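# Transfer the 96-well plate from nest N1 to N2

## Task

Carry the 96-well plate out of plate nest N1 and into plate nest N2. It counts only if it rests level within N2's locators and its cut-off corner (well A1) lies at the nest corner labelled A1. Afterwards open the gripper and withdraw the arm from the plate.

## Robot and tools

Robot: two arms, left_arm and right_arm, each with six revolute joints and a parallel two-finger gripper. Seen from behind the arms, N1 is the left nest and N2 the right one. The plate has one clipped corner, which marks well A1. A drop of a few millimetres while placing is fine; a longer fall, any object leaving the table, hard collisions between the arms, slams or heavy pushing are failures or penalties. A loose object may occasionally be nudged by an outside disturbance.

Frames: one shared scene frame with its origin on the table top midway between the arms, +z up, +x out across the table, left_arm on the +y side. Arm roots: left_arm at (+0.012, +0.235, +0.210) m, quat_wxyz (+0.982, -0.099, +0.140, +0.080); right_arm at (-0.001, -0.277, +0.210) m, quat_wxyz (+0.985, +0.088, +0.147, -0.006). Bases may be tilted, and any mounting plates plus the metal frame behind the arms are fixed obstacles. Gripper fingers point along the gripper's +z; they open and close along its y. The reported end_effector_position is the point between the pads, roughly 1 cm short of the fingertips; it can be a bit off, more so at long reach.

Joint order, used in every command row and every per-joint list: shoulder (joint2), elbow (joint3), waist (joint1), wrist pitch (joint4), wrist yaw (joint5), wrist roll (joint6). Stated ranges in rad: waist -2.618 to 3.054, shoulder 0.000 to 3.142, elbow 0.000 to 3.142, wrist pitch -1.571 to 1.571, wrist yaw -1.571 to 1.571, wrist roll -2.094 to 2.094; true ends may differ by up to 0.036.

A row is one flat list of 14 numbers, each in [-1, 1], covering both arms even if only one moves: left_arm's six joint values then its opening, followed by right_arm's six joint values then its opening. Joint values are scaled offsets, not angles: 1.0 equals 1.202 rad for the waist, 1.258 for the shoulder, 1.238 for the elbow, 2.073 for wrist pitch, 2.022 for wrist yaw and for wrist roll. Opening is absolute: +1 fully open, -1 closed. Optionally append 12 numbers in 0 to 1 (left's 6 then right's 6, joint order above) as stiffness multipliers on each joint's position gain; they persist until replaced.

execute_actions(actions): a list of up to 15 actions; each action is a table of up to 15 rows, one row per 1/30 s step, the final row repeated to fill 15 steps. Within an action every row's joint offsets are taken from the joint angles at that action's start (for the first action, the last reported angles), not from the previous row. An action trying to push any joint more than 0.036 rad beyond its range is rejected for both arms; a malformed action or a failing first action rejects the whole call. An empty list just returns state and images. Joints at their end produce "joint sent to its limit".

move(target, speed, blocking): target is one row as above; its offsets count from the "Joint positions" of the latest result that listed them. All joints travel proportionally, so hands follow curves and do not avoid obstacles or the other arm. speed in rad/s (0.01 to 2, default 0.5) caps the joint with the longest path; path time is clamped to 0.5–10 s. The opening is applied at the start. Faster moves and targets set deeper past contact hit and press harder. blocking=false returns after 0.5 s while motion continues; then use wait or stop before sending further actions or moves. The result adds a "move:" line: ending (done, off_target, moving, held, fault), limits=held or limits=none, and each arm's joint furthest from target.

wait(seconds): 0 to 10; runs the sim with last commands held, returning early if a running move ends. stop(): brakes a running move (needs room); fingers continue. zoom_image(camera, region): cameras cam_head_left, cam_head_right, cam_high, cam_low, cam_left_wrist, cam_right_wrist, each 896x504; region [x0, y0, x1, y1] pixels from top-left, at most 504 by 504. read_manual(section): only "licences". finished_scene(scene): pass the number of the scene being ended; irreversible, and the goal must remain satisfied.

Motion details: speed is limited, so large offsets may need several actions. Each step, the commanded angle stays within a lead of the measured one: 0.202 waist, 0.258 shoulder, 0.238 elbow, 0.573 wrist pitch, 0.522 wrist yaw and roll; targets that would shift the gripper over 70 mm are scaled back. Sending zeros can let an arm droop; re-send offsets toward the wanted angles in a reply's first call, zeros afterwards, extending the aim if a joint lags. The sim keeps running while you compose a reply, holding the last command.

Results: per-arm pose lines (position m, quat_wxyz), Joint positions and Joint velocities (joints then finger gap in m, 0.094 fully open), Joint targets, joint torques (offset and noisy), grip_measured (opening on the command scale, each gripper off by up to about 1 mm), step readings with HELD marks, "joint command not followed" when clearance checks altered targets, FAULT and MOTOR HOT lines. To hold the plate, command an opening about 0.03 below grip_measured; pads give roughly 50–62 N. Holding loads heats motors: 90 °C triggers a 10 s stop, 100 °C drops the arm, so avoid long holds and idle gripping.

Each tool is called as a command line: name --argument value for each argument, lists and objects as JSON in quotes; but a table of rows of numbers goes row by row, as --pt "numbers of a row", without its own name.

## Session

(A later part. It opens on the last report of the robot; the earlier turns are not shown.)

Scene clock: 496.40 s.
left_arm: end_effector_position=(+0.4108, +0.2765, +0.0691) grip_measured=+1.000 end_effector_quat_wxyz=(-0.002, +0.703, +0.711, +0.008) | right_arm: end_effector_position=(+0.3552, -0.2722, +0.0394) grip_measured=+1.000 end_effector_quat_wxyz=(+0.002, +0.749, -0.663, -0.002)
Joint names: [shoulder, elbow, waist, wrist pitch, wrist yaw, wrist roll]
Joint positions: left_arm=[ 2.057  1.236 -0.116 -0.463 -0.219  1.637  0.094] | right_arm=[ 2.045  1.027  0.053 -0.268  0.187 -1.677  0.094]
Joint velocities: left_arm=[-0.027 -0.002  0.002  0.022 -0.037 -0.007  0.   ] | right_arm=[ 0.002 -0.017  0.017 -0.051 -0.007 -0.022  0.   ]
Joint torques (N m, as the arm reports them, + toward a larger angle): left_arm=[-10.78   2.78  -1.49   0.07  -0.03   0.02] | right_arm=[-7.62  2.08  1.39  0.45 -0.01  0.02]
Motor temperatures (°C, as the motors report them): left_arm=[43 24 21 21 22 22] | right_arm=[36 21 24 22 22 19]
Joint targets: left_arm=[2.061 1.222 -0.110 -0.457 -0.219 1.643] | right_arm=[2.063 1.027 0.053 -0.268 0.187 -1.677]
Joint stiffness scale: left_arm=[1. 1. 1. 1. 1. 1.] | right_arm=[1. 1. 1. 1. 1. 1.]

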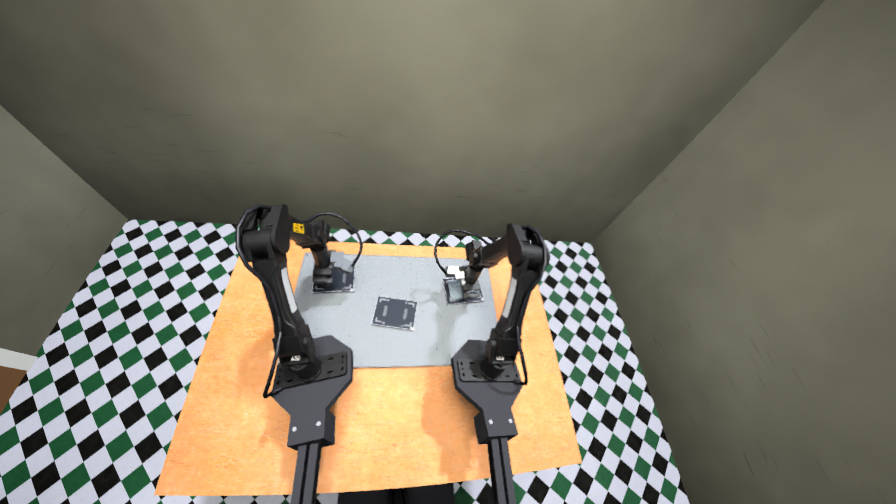

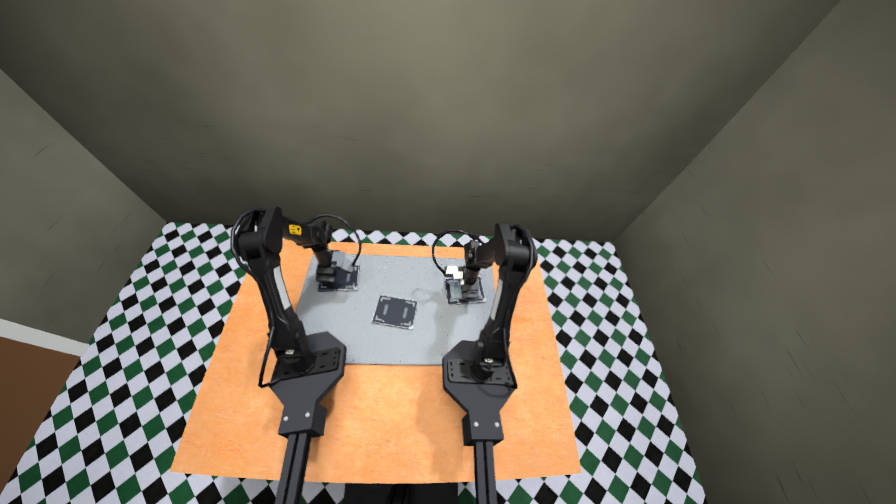

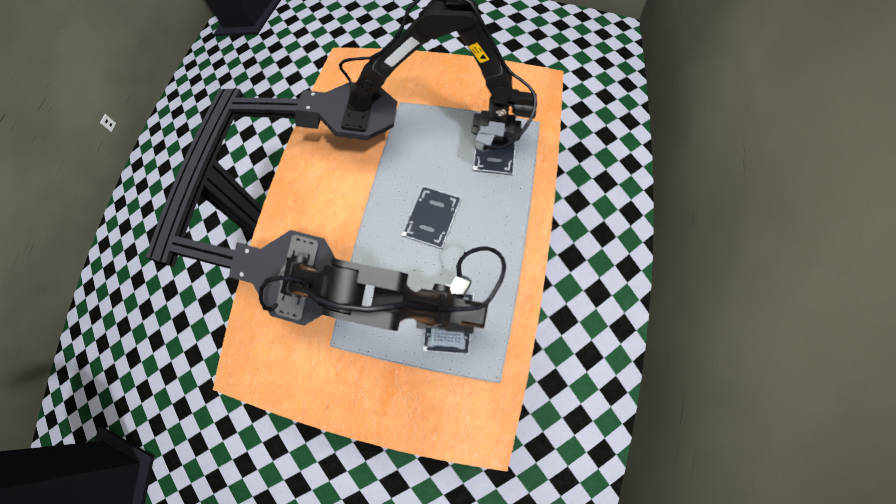

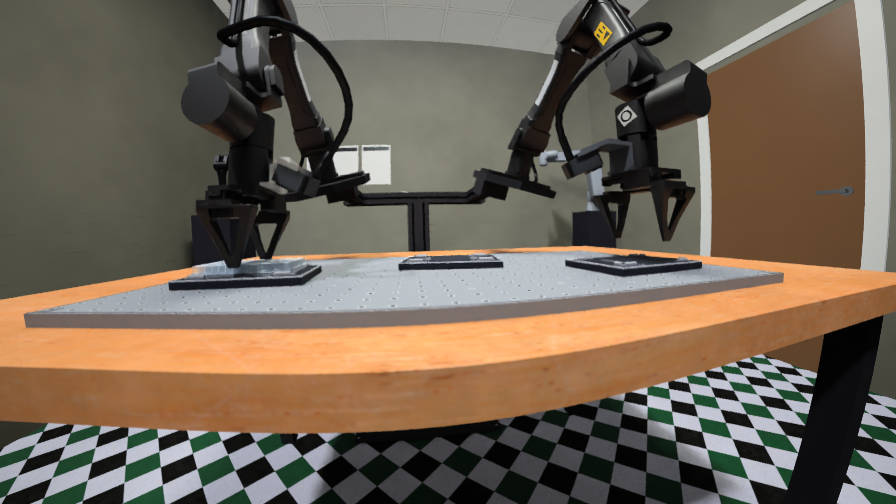

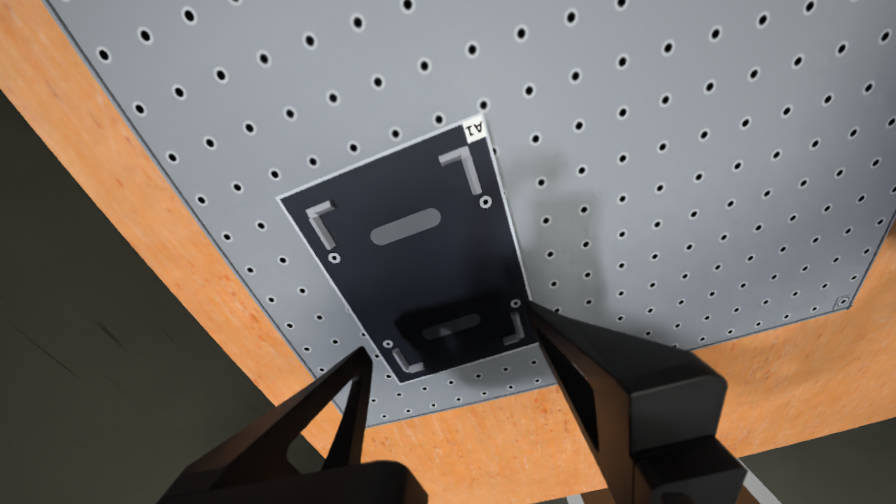

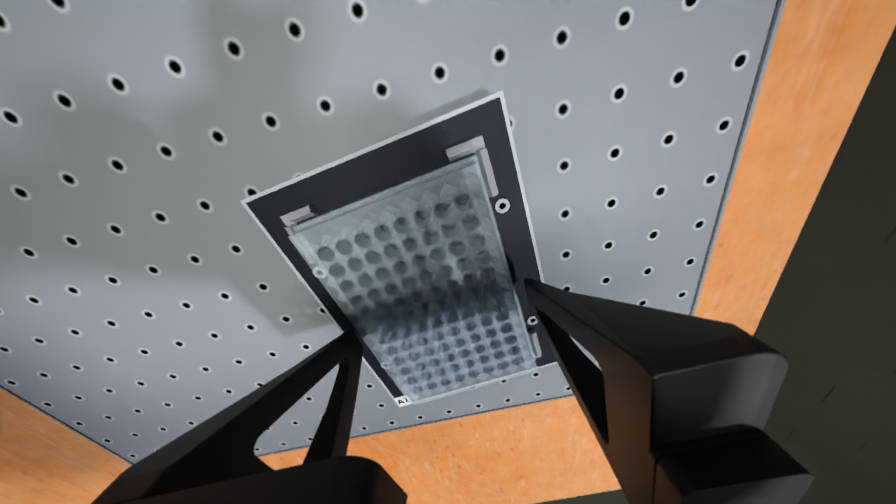

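move --target '[-0.244,0,0.346,-0.148,0,0,1, 0.0294,0,0,0.0135,0,0,1]' --speed 0.5

zoom_image --camera "cam_low" --region '[180,220,330,295]'

Scene clock: 514.13 s.
left_arm: end_effector_position=(+0.3378, +0.4429, +0.1488) grip_measured=+1.000 end_effector_quat_wxyz=(-0.073, +0.550, +0.832, +0.016) | right_arm: end_effector_position=(+0.3518, -0.2706, +0.0310) grip_measured=+1.000 end_effector_quat_wxyz=(+0.005, +0.749, -0.662, -0.006)
Joint names: [shoulder, elbow, waist, wrist pitch, wrist yaw, wrist roll]
Joint positions: left_arm=[ 1.767  1.236  0.3   -0.749 -0.221  1.637  0.094] | right_arm=[ 2.073  1.027  0.053 -0.25   0.187 -1.677  0.094]
Joint velocities: left_arm=[ 0.007  0.007  0.012 -0.007 -0.022  0.037  0.   ] | right_arm=[ 0.002 -0.002 -0.007  0.007  0.007 -0.037  0.   ]
Joint torques (N m, as the arm reports them, + toward a larger angle): left_arm=[-11.59   4.71  -0.51  -0.26  -0.1   -0.04] | right_arm=[-8.28  1.95  1.44  0.54  0.01  0.02]
Motor temperatures (°C, as the motors report them): left_arm=[43 24 21 21 22 22] | right_arm=[36 21 24 22 22 19]
Joint targets: left_arm=[1.750 1.236 0.299 -0.770 -0.219 1.637] | right_arm=[2.082 1.027 0.053 -0.240 0.187 -1.677]
Joint stiffness scale: left_arm=[1. 1. 1. 1. 1. 1.] | right_arm=[1. 1. 1. 1. 1. 1.]
move: off_target (left_arm); limits=none; left_arm: farthest joint: the wrist pitch, 0.021 radians from its target (0.307 radians at the start); right_arm: farthest joint: the wrist pitch, 0.010 radians from its target (0.028 radians at the start)

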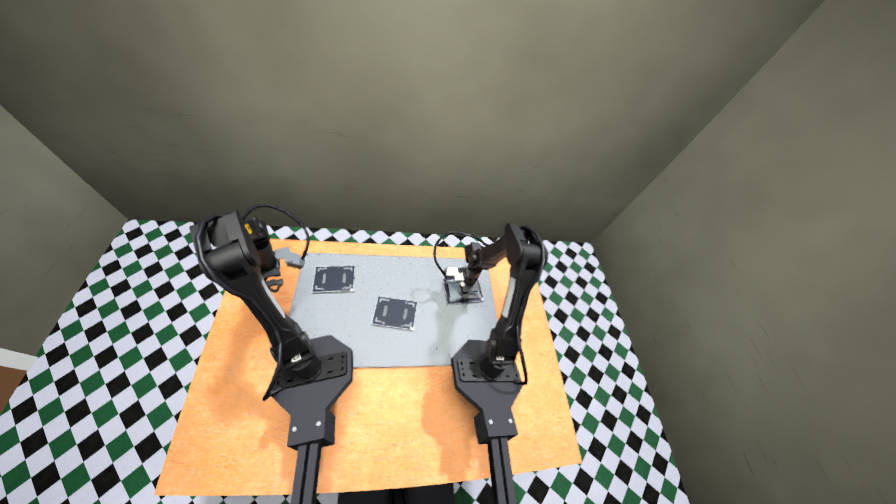

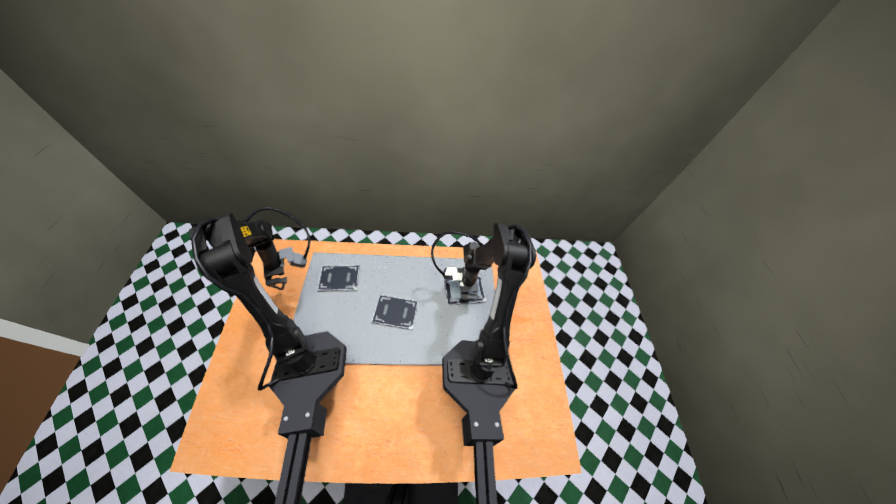

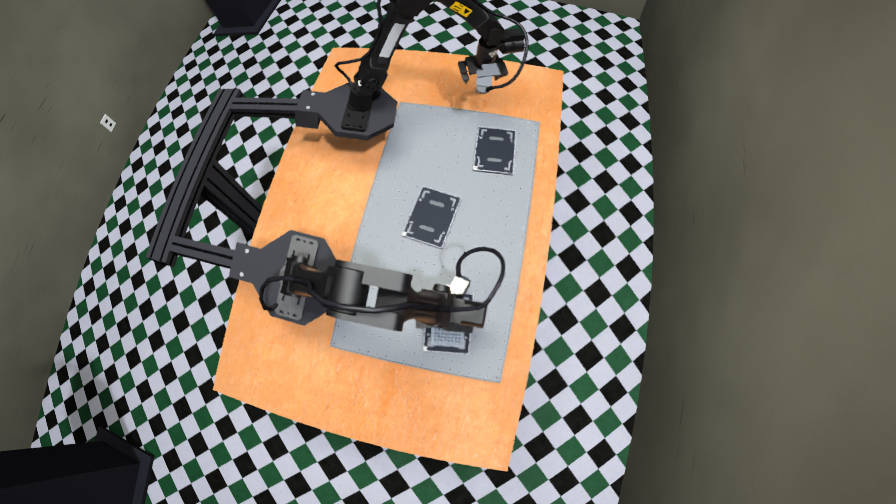

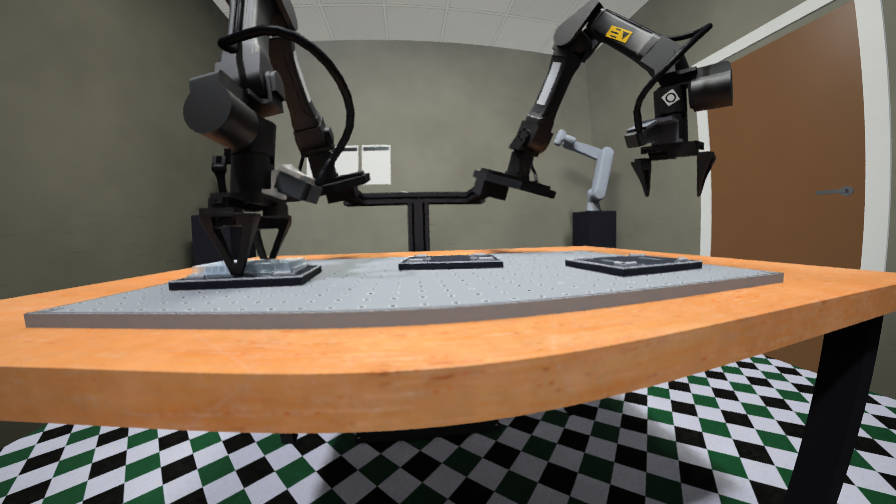

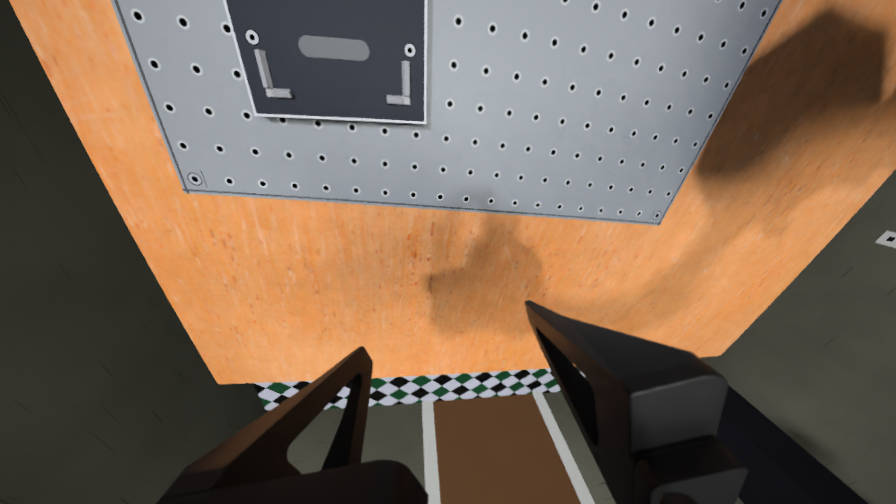

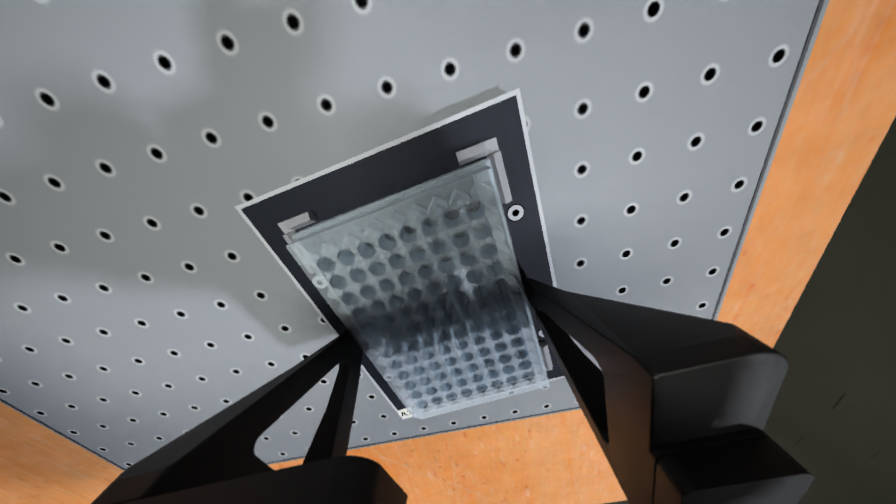

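Region (180, 220, 330, 295) of cam_low's 896x504 image, scaled by 3.360, with more detail than that image has.

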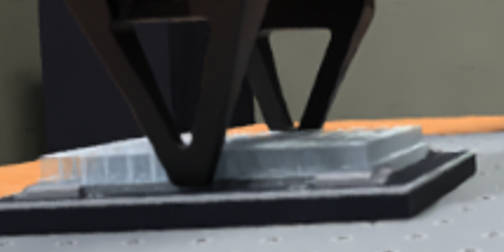

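move --target '[-0.0135,0,0,-0.01,0,0,1, -0.033,0,0,-0.012,0,0,1]' --speed 0.03

zoom_image --camera "cam_low" --region '[180,220,330,295]'

Scene clock: 524.73 s.
left_arm: end_effector_position=(+0.3377, +0.4429, +0.1488) grip_measured=+1.000 end_effector_quat_wxyz=(-0.073, +0.550, +0.832, +0.016) | right_arm: end_effector_position=(+0.3526, -0.2713, +0.0345) grip_measured=+1.000 end_effector_quat_wxyz=(+0.004, +0.749, -0.663, -0.005)
Joint names: [shoulder, elbow, waist, wrist pitch, wrist yaw, wrist roll]
Joint positions: left_arm=[ 1.767  1.236  0.3   -0.749 -0.221  1.637  0.094] | right_arm=[ 2.062  1.027  0.053 -0.26   0.187 -1.677  0.094]
Joint velocities: left_arm=[-0.012  0.032 -0.002 -0.007 -0.037 -0.022  0.   ] | right_arm=[-0.007 -0.007 -0.017  0.022 -0.037 -0.007  0.   ]
Joint torques (N m, as the arm reports them, + toward a larger angle): left_arm=[-11.67   4.71  -0.56  -0.26  -0.11  -0.04] | right_arm=[-11.27   1.99   1.47   0.28   0.     0.02]
Motor temperatures (°C, as the motors report them): left_arm=[44 24 21 21 22 22] | right_arm=[36 21 24 22 22 19]
Joint targets: left_arm=[1.750 1.236 0.300 -0.769 -0.221 1.637] | right_arm=[2.032 1.027 0.053 -0.274 0.187 -1.677]
Joint stiffness scale: left_arm=[1. 1. 1. 1. 1. 1.] | right_arm=[1. 1. 1. 1. 1. 1.]
move: off_target (left_arm, right_arm); limits=none; left_arm: farthest joint: the wrist pitch, 0.021 radians from its target (0.021 radians at the start); right_arm: farthest joint: the shoulder, 0.030 radians from its target (0.042 radians at the start)

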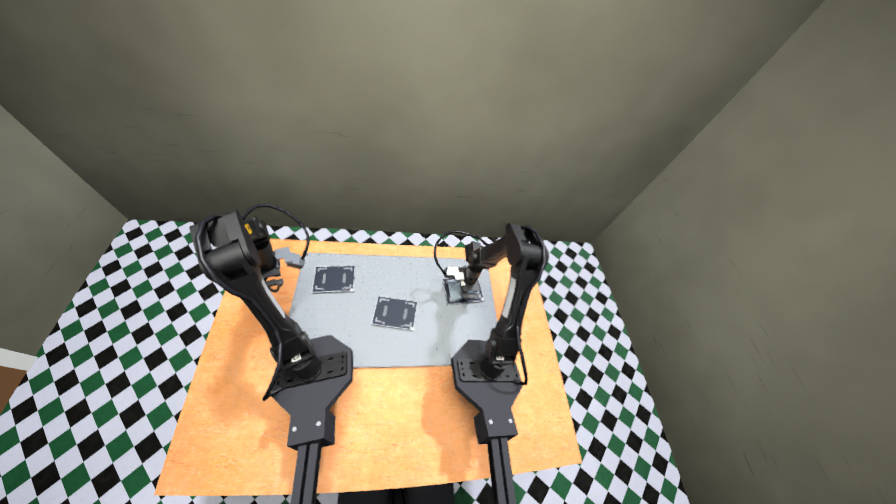

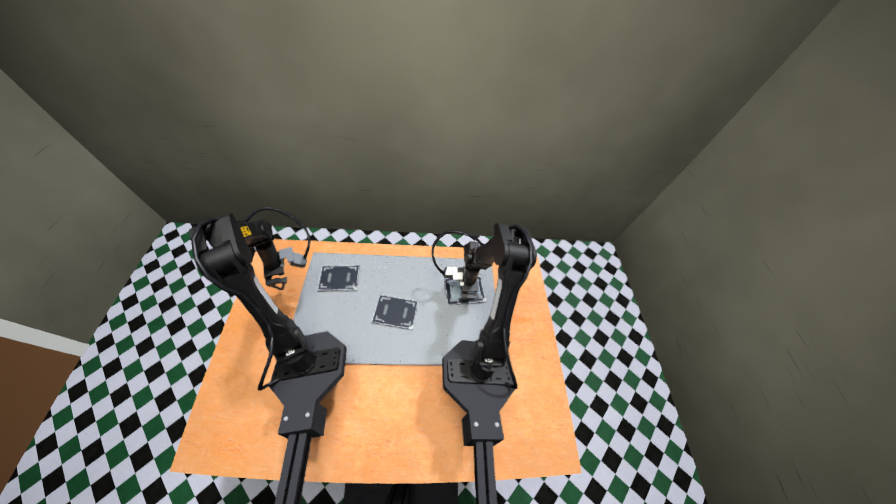

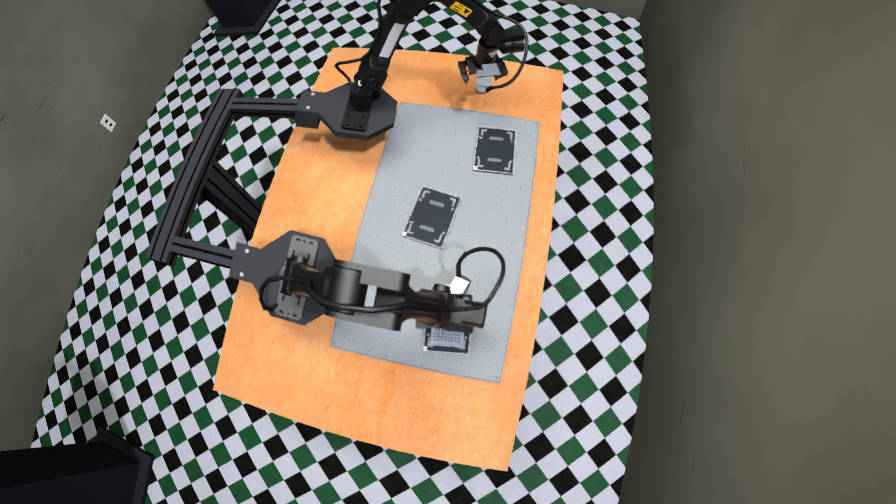

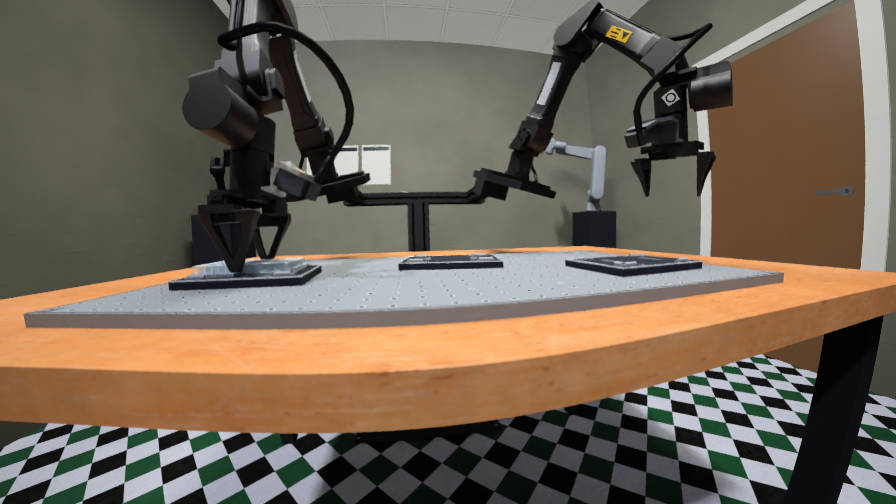

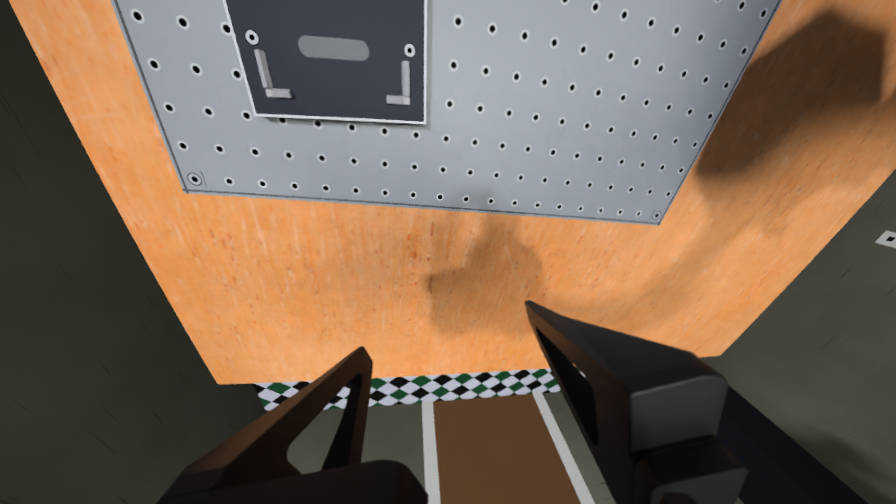

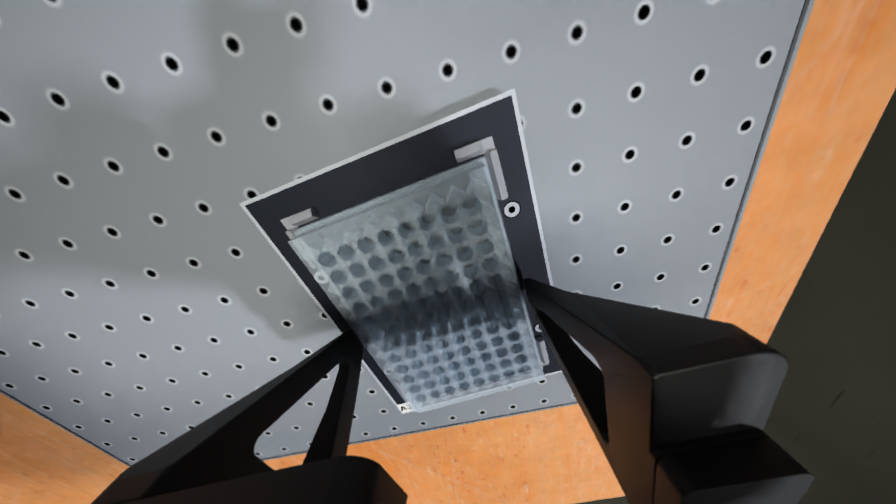

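Region (180, 220, 330, 295) of cam_low's 896x504 image, scaled by 3.360, with more detail than that image has.

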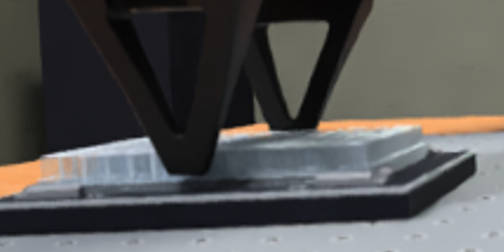

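execute_actions --actions '[[[-0.0135,0,0,-0.01,0,0,1, -0.022,0,0,-0.004,0,0,0.9],[-0.0135,0,0,-0.01,0,0,1, -0.022,0,0,-0.004,0,0,0.85],[-0.0135,0,0,-0.01,0,0,1, -0.022,0,0,-0.004,0,0,0.8],[-0.0135,0,0,-0.01,0,0,1, -0.022,0,0,-0.004,0,0,0.76],[-0.0135,0,0,-0.01,0,0,1, -0.022,0,0,-0.004,0,0,0.715]]]'

Scene clock: 531.40 s.
left_arm: end_effector_position=(+0.3376, +0.4428, +0.1488) grip_measured=+1.000 end_effector_quat_wxyz=(-0.073, +0.550, +0.832, +0.016) | right_arm: end_effector_position=(+0.3537, -0.2713, +0.0345) grip_measured=+0.732 end_effector_quat_wxyz=(+0.003, +0.749, -0.663, -0.003)
Joint names: [shoulder, elbow, waist, wrist pitch, wrist yaw, wrist roll]
Joint positions: left_arm=[ 1.767  1.236  0.3   -0.75  -0.221  1.637  0.094] | right_arm=[ 2.062  1.027  0.053 -0.256  0.187 -1.677  0.081]
Joint velocities: left_arm=[ 0.002 -0.017 -0.007 -0.066  0.022  0.051  0.   ] | right_arm=[-0.012 -0.022 -0.007 -0.007 -0.066  0.066 -0.001]
Joint torques (N m, as the arm reports them, + toward a larger angle): left_arm=[-11.68   4.71  -0.57  -0.26  -0.12  -0.04] | right_arm=[-11.11   1.98   1.46   0.3   -0.01   0.01]
Motor temperatures (°C, as the motors report them): left_arm=[44 24 21 21 22 22] | right_arm=[37 21 24 22 22 19]
Joint targets: left_arm=[1.750 1.236 0.300 -0.770 -0.221 1.637] | right_arm=[2.034 1.027 0.053 -0.269 0.187 -1.677]
Joint stiffness scale: left_arm=[1. 1. 1. 1. 1. 1.] | right_arm=[1. 1. 1. 1. 1. 1.]
Step readings (joint positions):
0: left_arm=[1.767 1.236 0.300 -0.749 -0.221 1.637] | right_arm=[2.062 1.027 0.053 -0.261 0.187 -1.677]
1: left_arm=[1.767 1.236 0.300 -0.749 -0.221 1.637] | right_arm=[2.062 1.027 0.053 -0.261 0.187 -1.677]
2: left_arm=[1.767 1.236 0.300 -0.750 -0.221 1.637] | right_arm=[2.062 1.027 0.053 -0.261 0.187 -1.677]
4: left_arm=[1.767 1.236 0.300 -0.750 -0.221 1.637] | right_arm=[2.062 1.027 0.053 -0.256 0.187 -1.677]
8: left_arm=[1.767 1.236 0.300 -0.750 -0.221 1.637] | right_arm=[2.062 1.027 0.053 -0.256 0.187 -1.677]
15: Joint positions above

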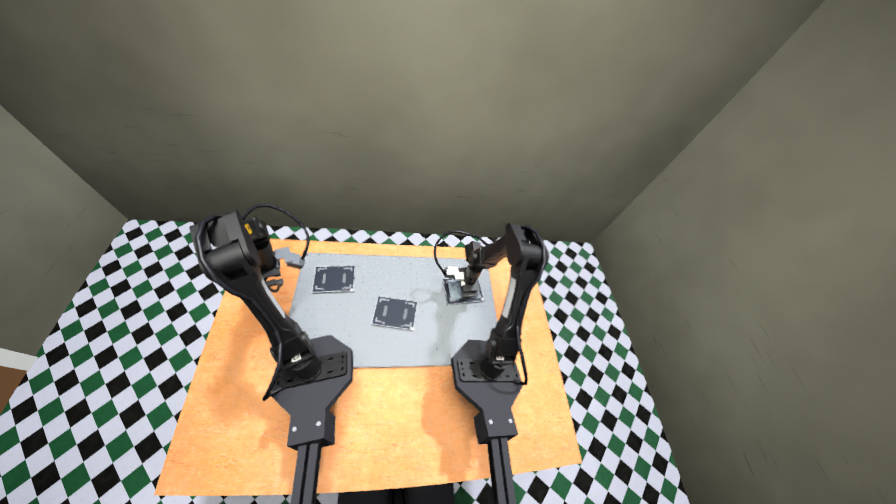

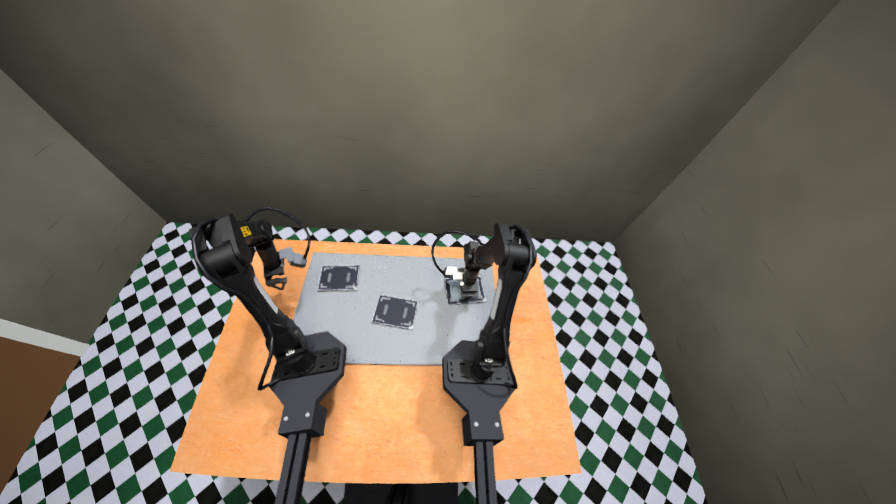

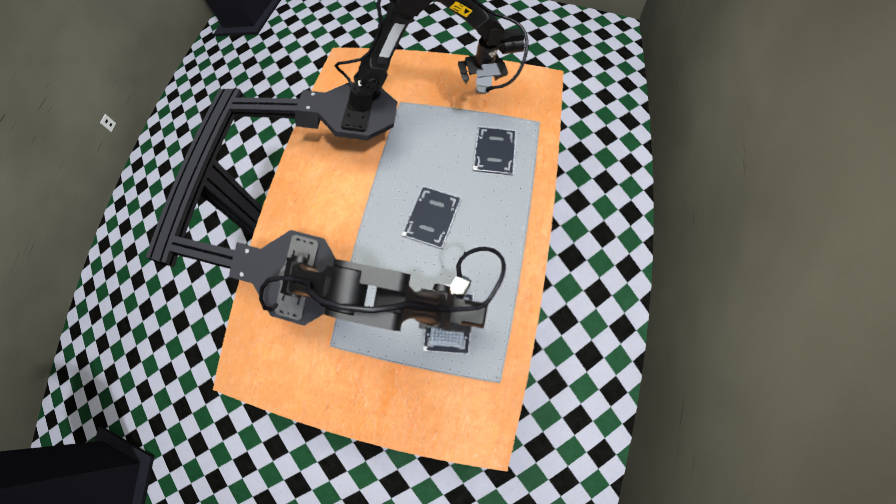

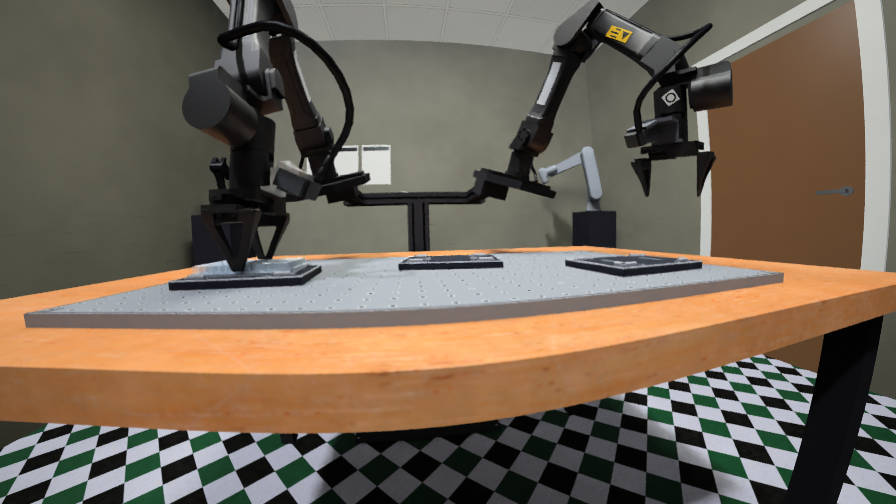

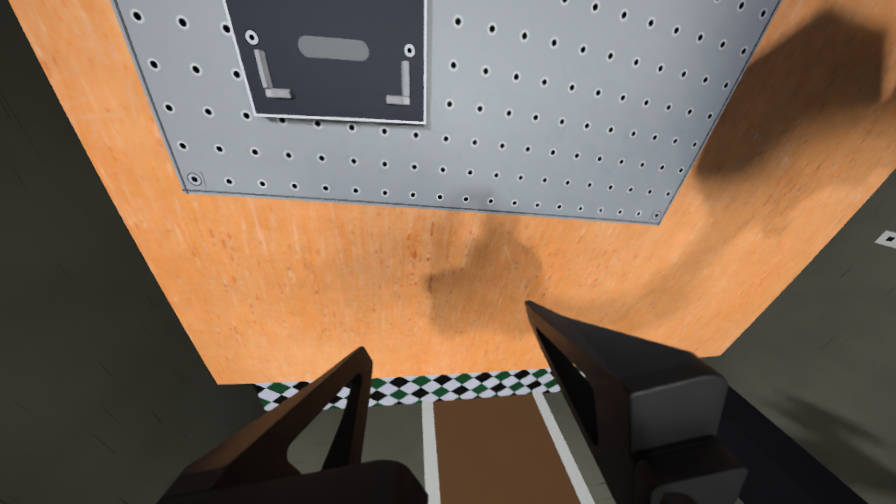

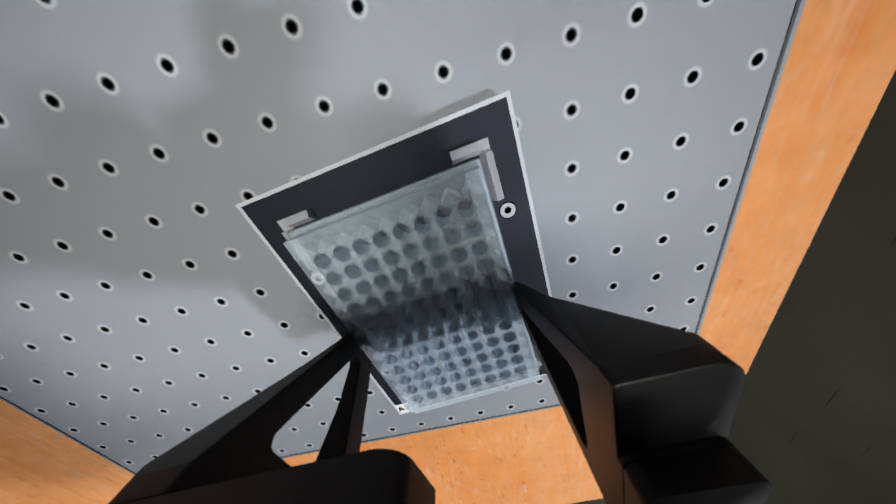

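execute_actions --actions '[[[-0.0135,0,0,-0.01,0,0,1, -0.023,0,0,-0.005,0,0,0.70],[-0.0135,0,0,-0.01,0,0,1, -0.023,0,0,-0.005,0,0,0.70],[-0.0135,0,0,-0.01,0,0,1, -0.023,0,0,-0.005,0,0,0.70],[-0.0135,0,0,-0.01,0,0,1, -0.023,0,0,-0.005,0,0,0.70],[-0.0135,0,0,-0.01,0,0,1, -0.025,0,0,-0.006,0,0,0.70],[-0.0135,0,0,-0.01,0,0,1, -0.027,0,0,-0.007,0,0,0.70],[-0.0135,0,0,-0.01,0,0,1, -0.029,0,0,-0.008,0,0,0.70],[-0.0135,0,0,-0.01,0,0,1, -0.031,0,0,-0.009,0,0,0.70],[-0.0135,0,0,-0.01,0,0,1, -0.033,0,0,-0.010,0,0,0.70],[-0.0135,0,0,-0.01,0,0,1, -0.035,0,0,-0.011,0,0,0.70],[-0.0135,0,0,-0.01,0,0,1, -0.037,0,0,-0.012,0,0,0.70],[-0.0135,0,0,-0.01,0,0,1, -0.039,0,0,-0.013,0,0,0.70],[-0.0135,0,0,-0.01,0,0,1, -0.041,0,0,-0.014,0,0,0.70],[-0.0135,0,0,-0.01,0,0,1, -0.043,0,0,-0.015,0,0,0.70],[-0.0135,0,0,-0.01,0,0,1, -0.045,0,0,-0.016,0,0,0.70]]]'

Scene clock: 556.67 s.
left_arm: end_effector_position=(+0.3376, +0.4428, +0.1488) grip_measured=+1.000 end_effector_quat_wxyz=(-0.073, +0.550, +0.832, +0.016) | right_arm: end_effector_position=(+0.3558, -0.2724, +0.0401) grip_measured=+0.729 end_effector_quat_wxyz=(+0.001, +0.748, -0.663, -0.001)
Joint names: [shoulder, elbow, waist, wrist pitch, wrist yaw, wrist roll]
Joint positions: left_arm=[ 1.767  1.236  0.3   -0.75  -0.221  1.637  0.094] | right_arm=[ 2.043  1.027  0.053 -0.268  0.187 -1.677  0.081]
Joint velocities: left_arm=[ 0.017 -0.002 -0.002  0.007 -0.066  0.007  0.   ] | right_arm=[-0.105 -0.007 -0.017  0.007 -0.037 -0.007  0.   ]
Joint torques (N m, as the arm reports them, + toward a larger angle): left_arm=[-11.67   4.71  -0.57  -0.26  -0.12  -0.04] | right_arm=[-11.54   2.11   1.4    0.33   0.     0.02]
Motor temperatures (°C, as the motors report them): left_arm=[44 25 20 21 22 22] | right_arm=[39 21 24 21 22 19]
Joint targets: left_arm=[1.750 1.236 0.300 -0.770 -0.221 1.637] | right_arm=[2.005 1.027 0.053 -0.289 0.187 -1.677]
Joint stiffness scale: left_arm=[1. 1. 1. 1. 1. 1.] | right_arm=[1. 1. 1. 1. 1. 1.]
Step readings (joint positions):
0: left_arm=[1.767 1.236 0.300 -0.750 -0.221 1.637] | right_arm=[2.062 1.027 0.053 -0.256 0.187 -1.677]
1: left_arm=[1.767 1.236 0.300 -0.750 -0.221 1.637] | right_arm=[2.062 1.027 0.053 -0.256 0.187 -1.677]
2: left_arm=[1.767 1.236 0.300 -0.750 -0.221 1.637] | right_arm=[2.062 1.027 0.053 -0.256 0.187 -1.677]
4: left_arm=[1.767 1.236 0.300 -0.750 -0.221 1.637] | right_arm=[2.062 1.027 0.053 -0.256 0.187 -1.677]
8: left_arm=[1.767 1.236 0.300 -0.750 -0.221 1.637] | right_arm=[2.060 1.027 0.053 -0.256 0.187 -1.677]
15: Joint positions above

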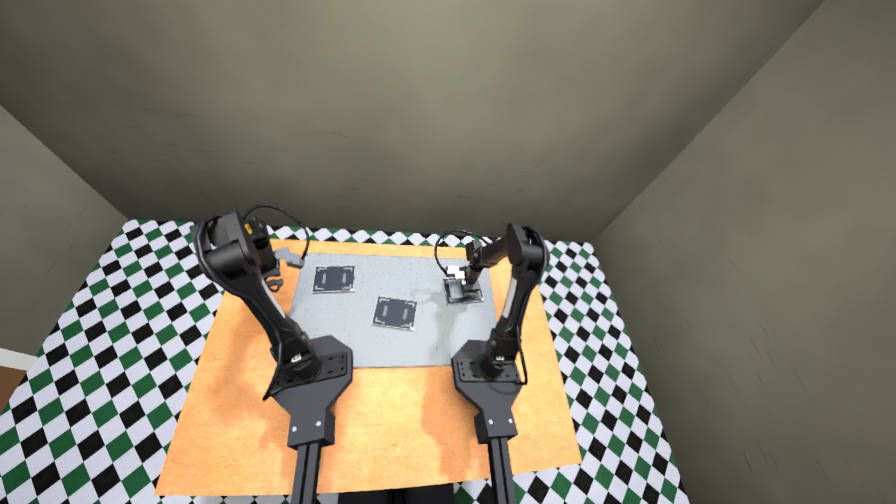

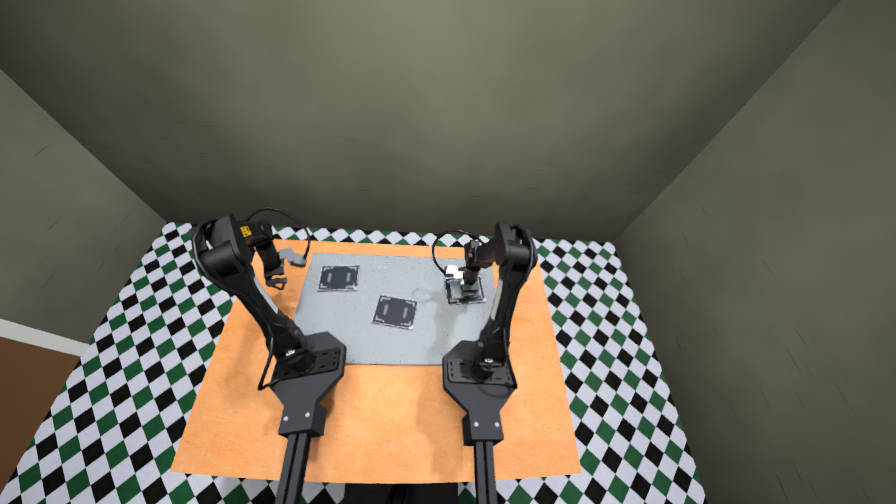

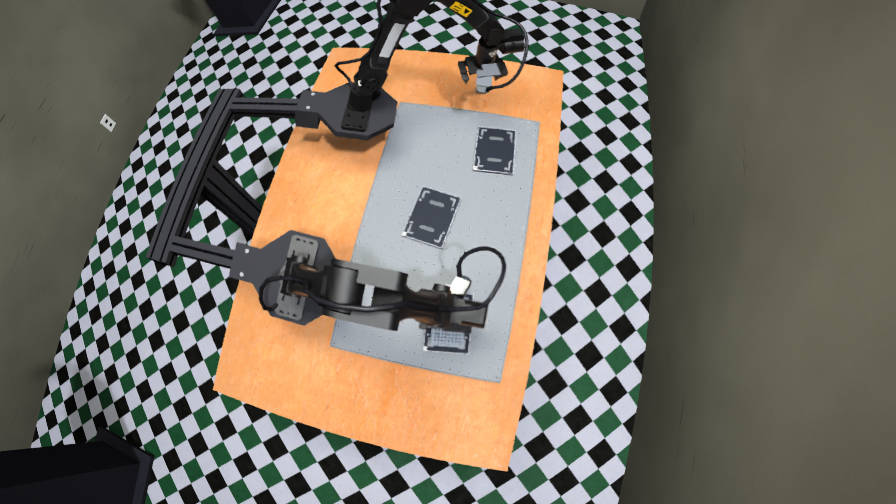

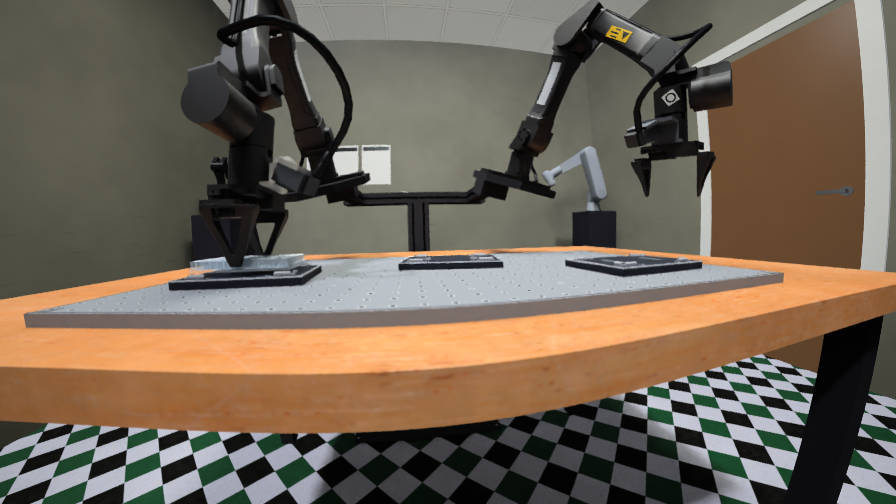

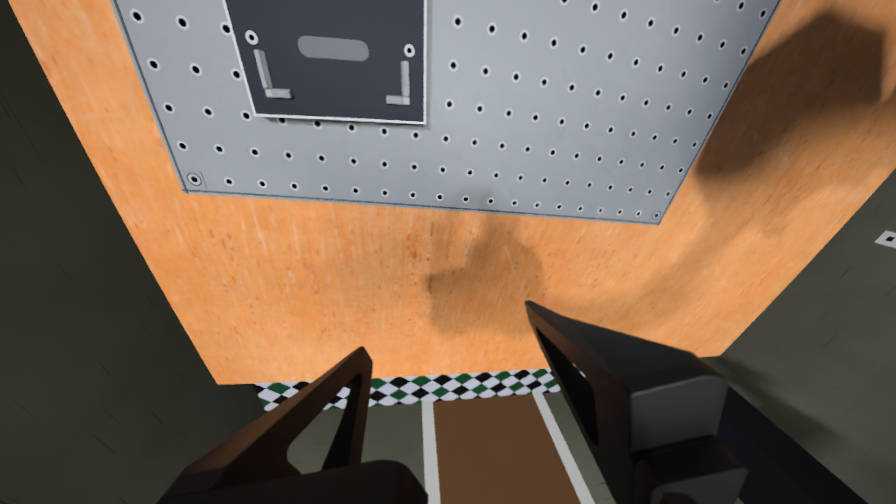

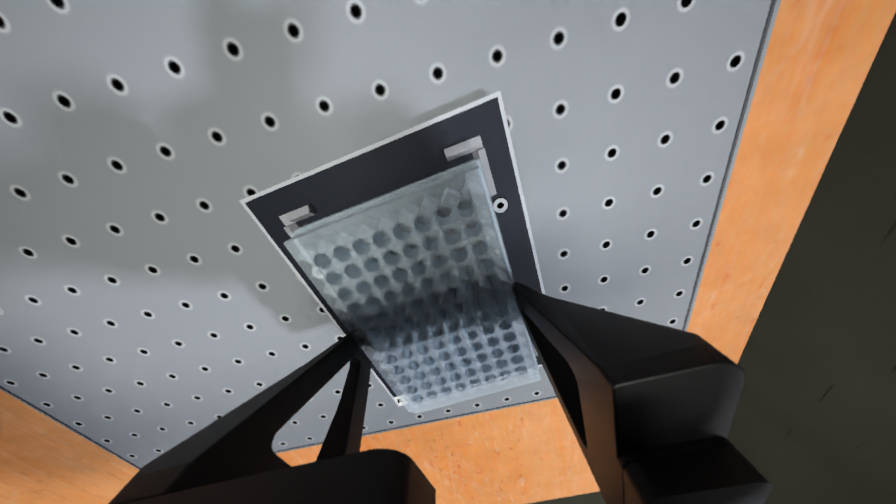

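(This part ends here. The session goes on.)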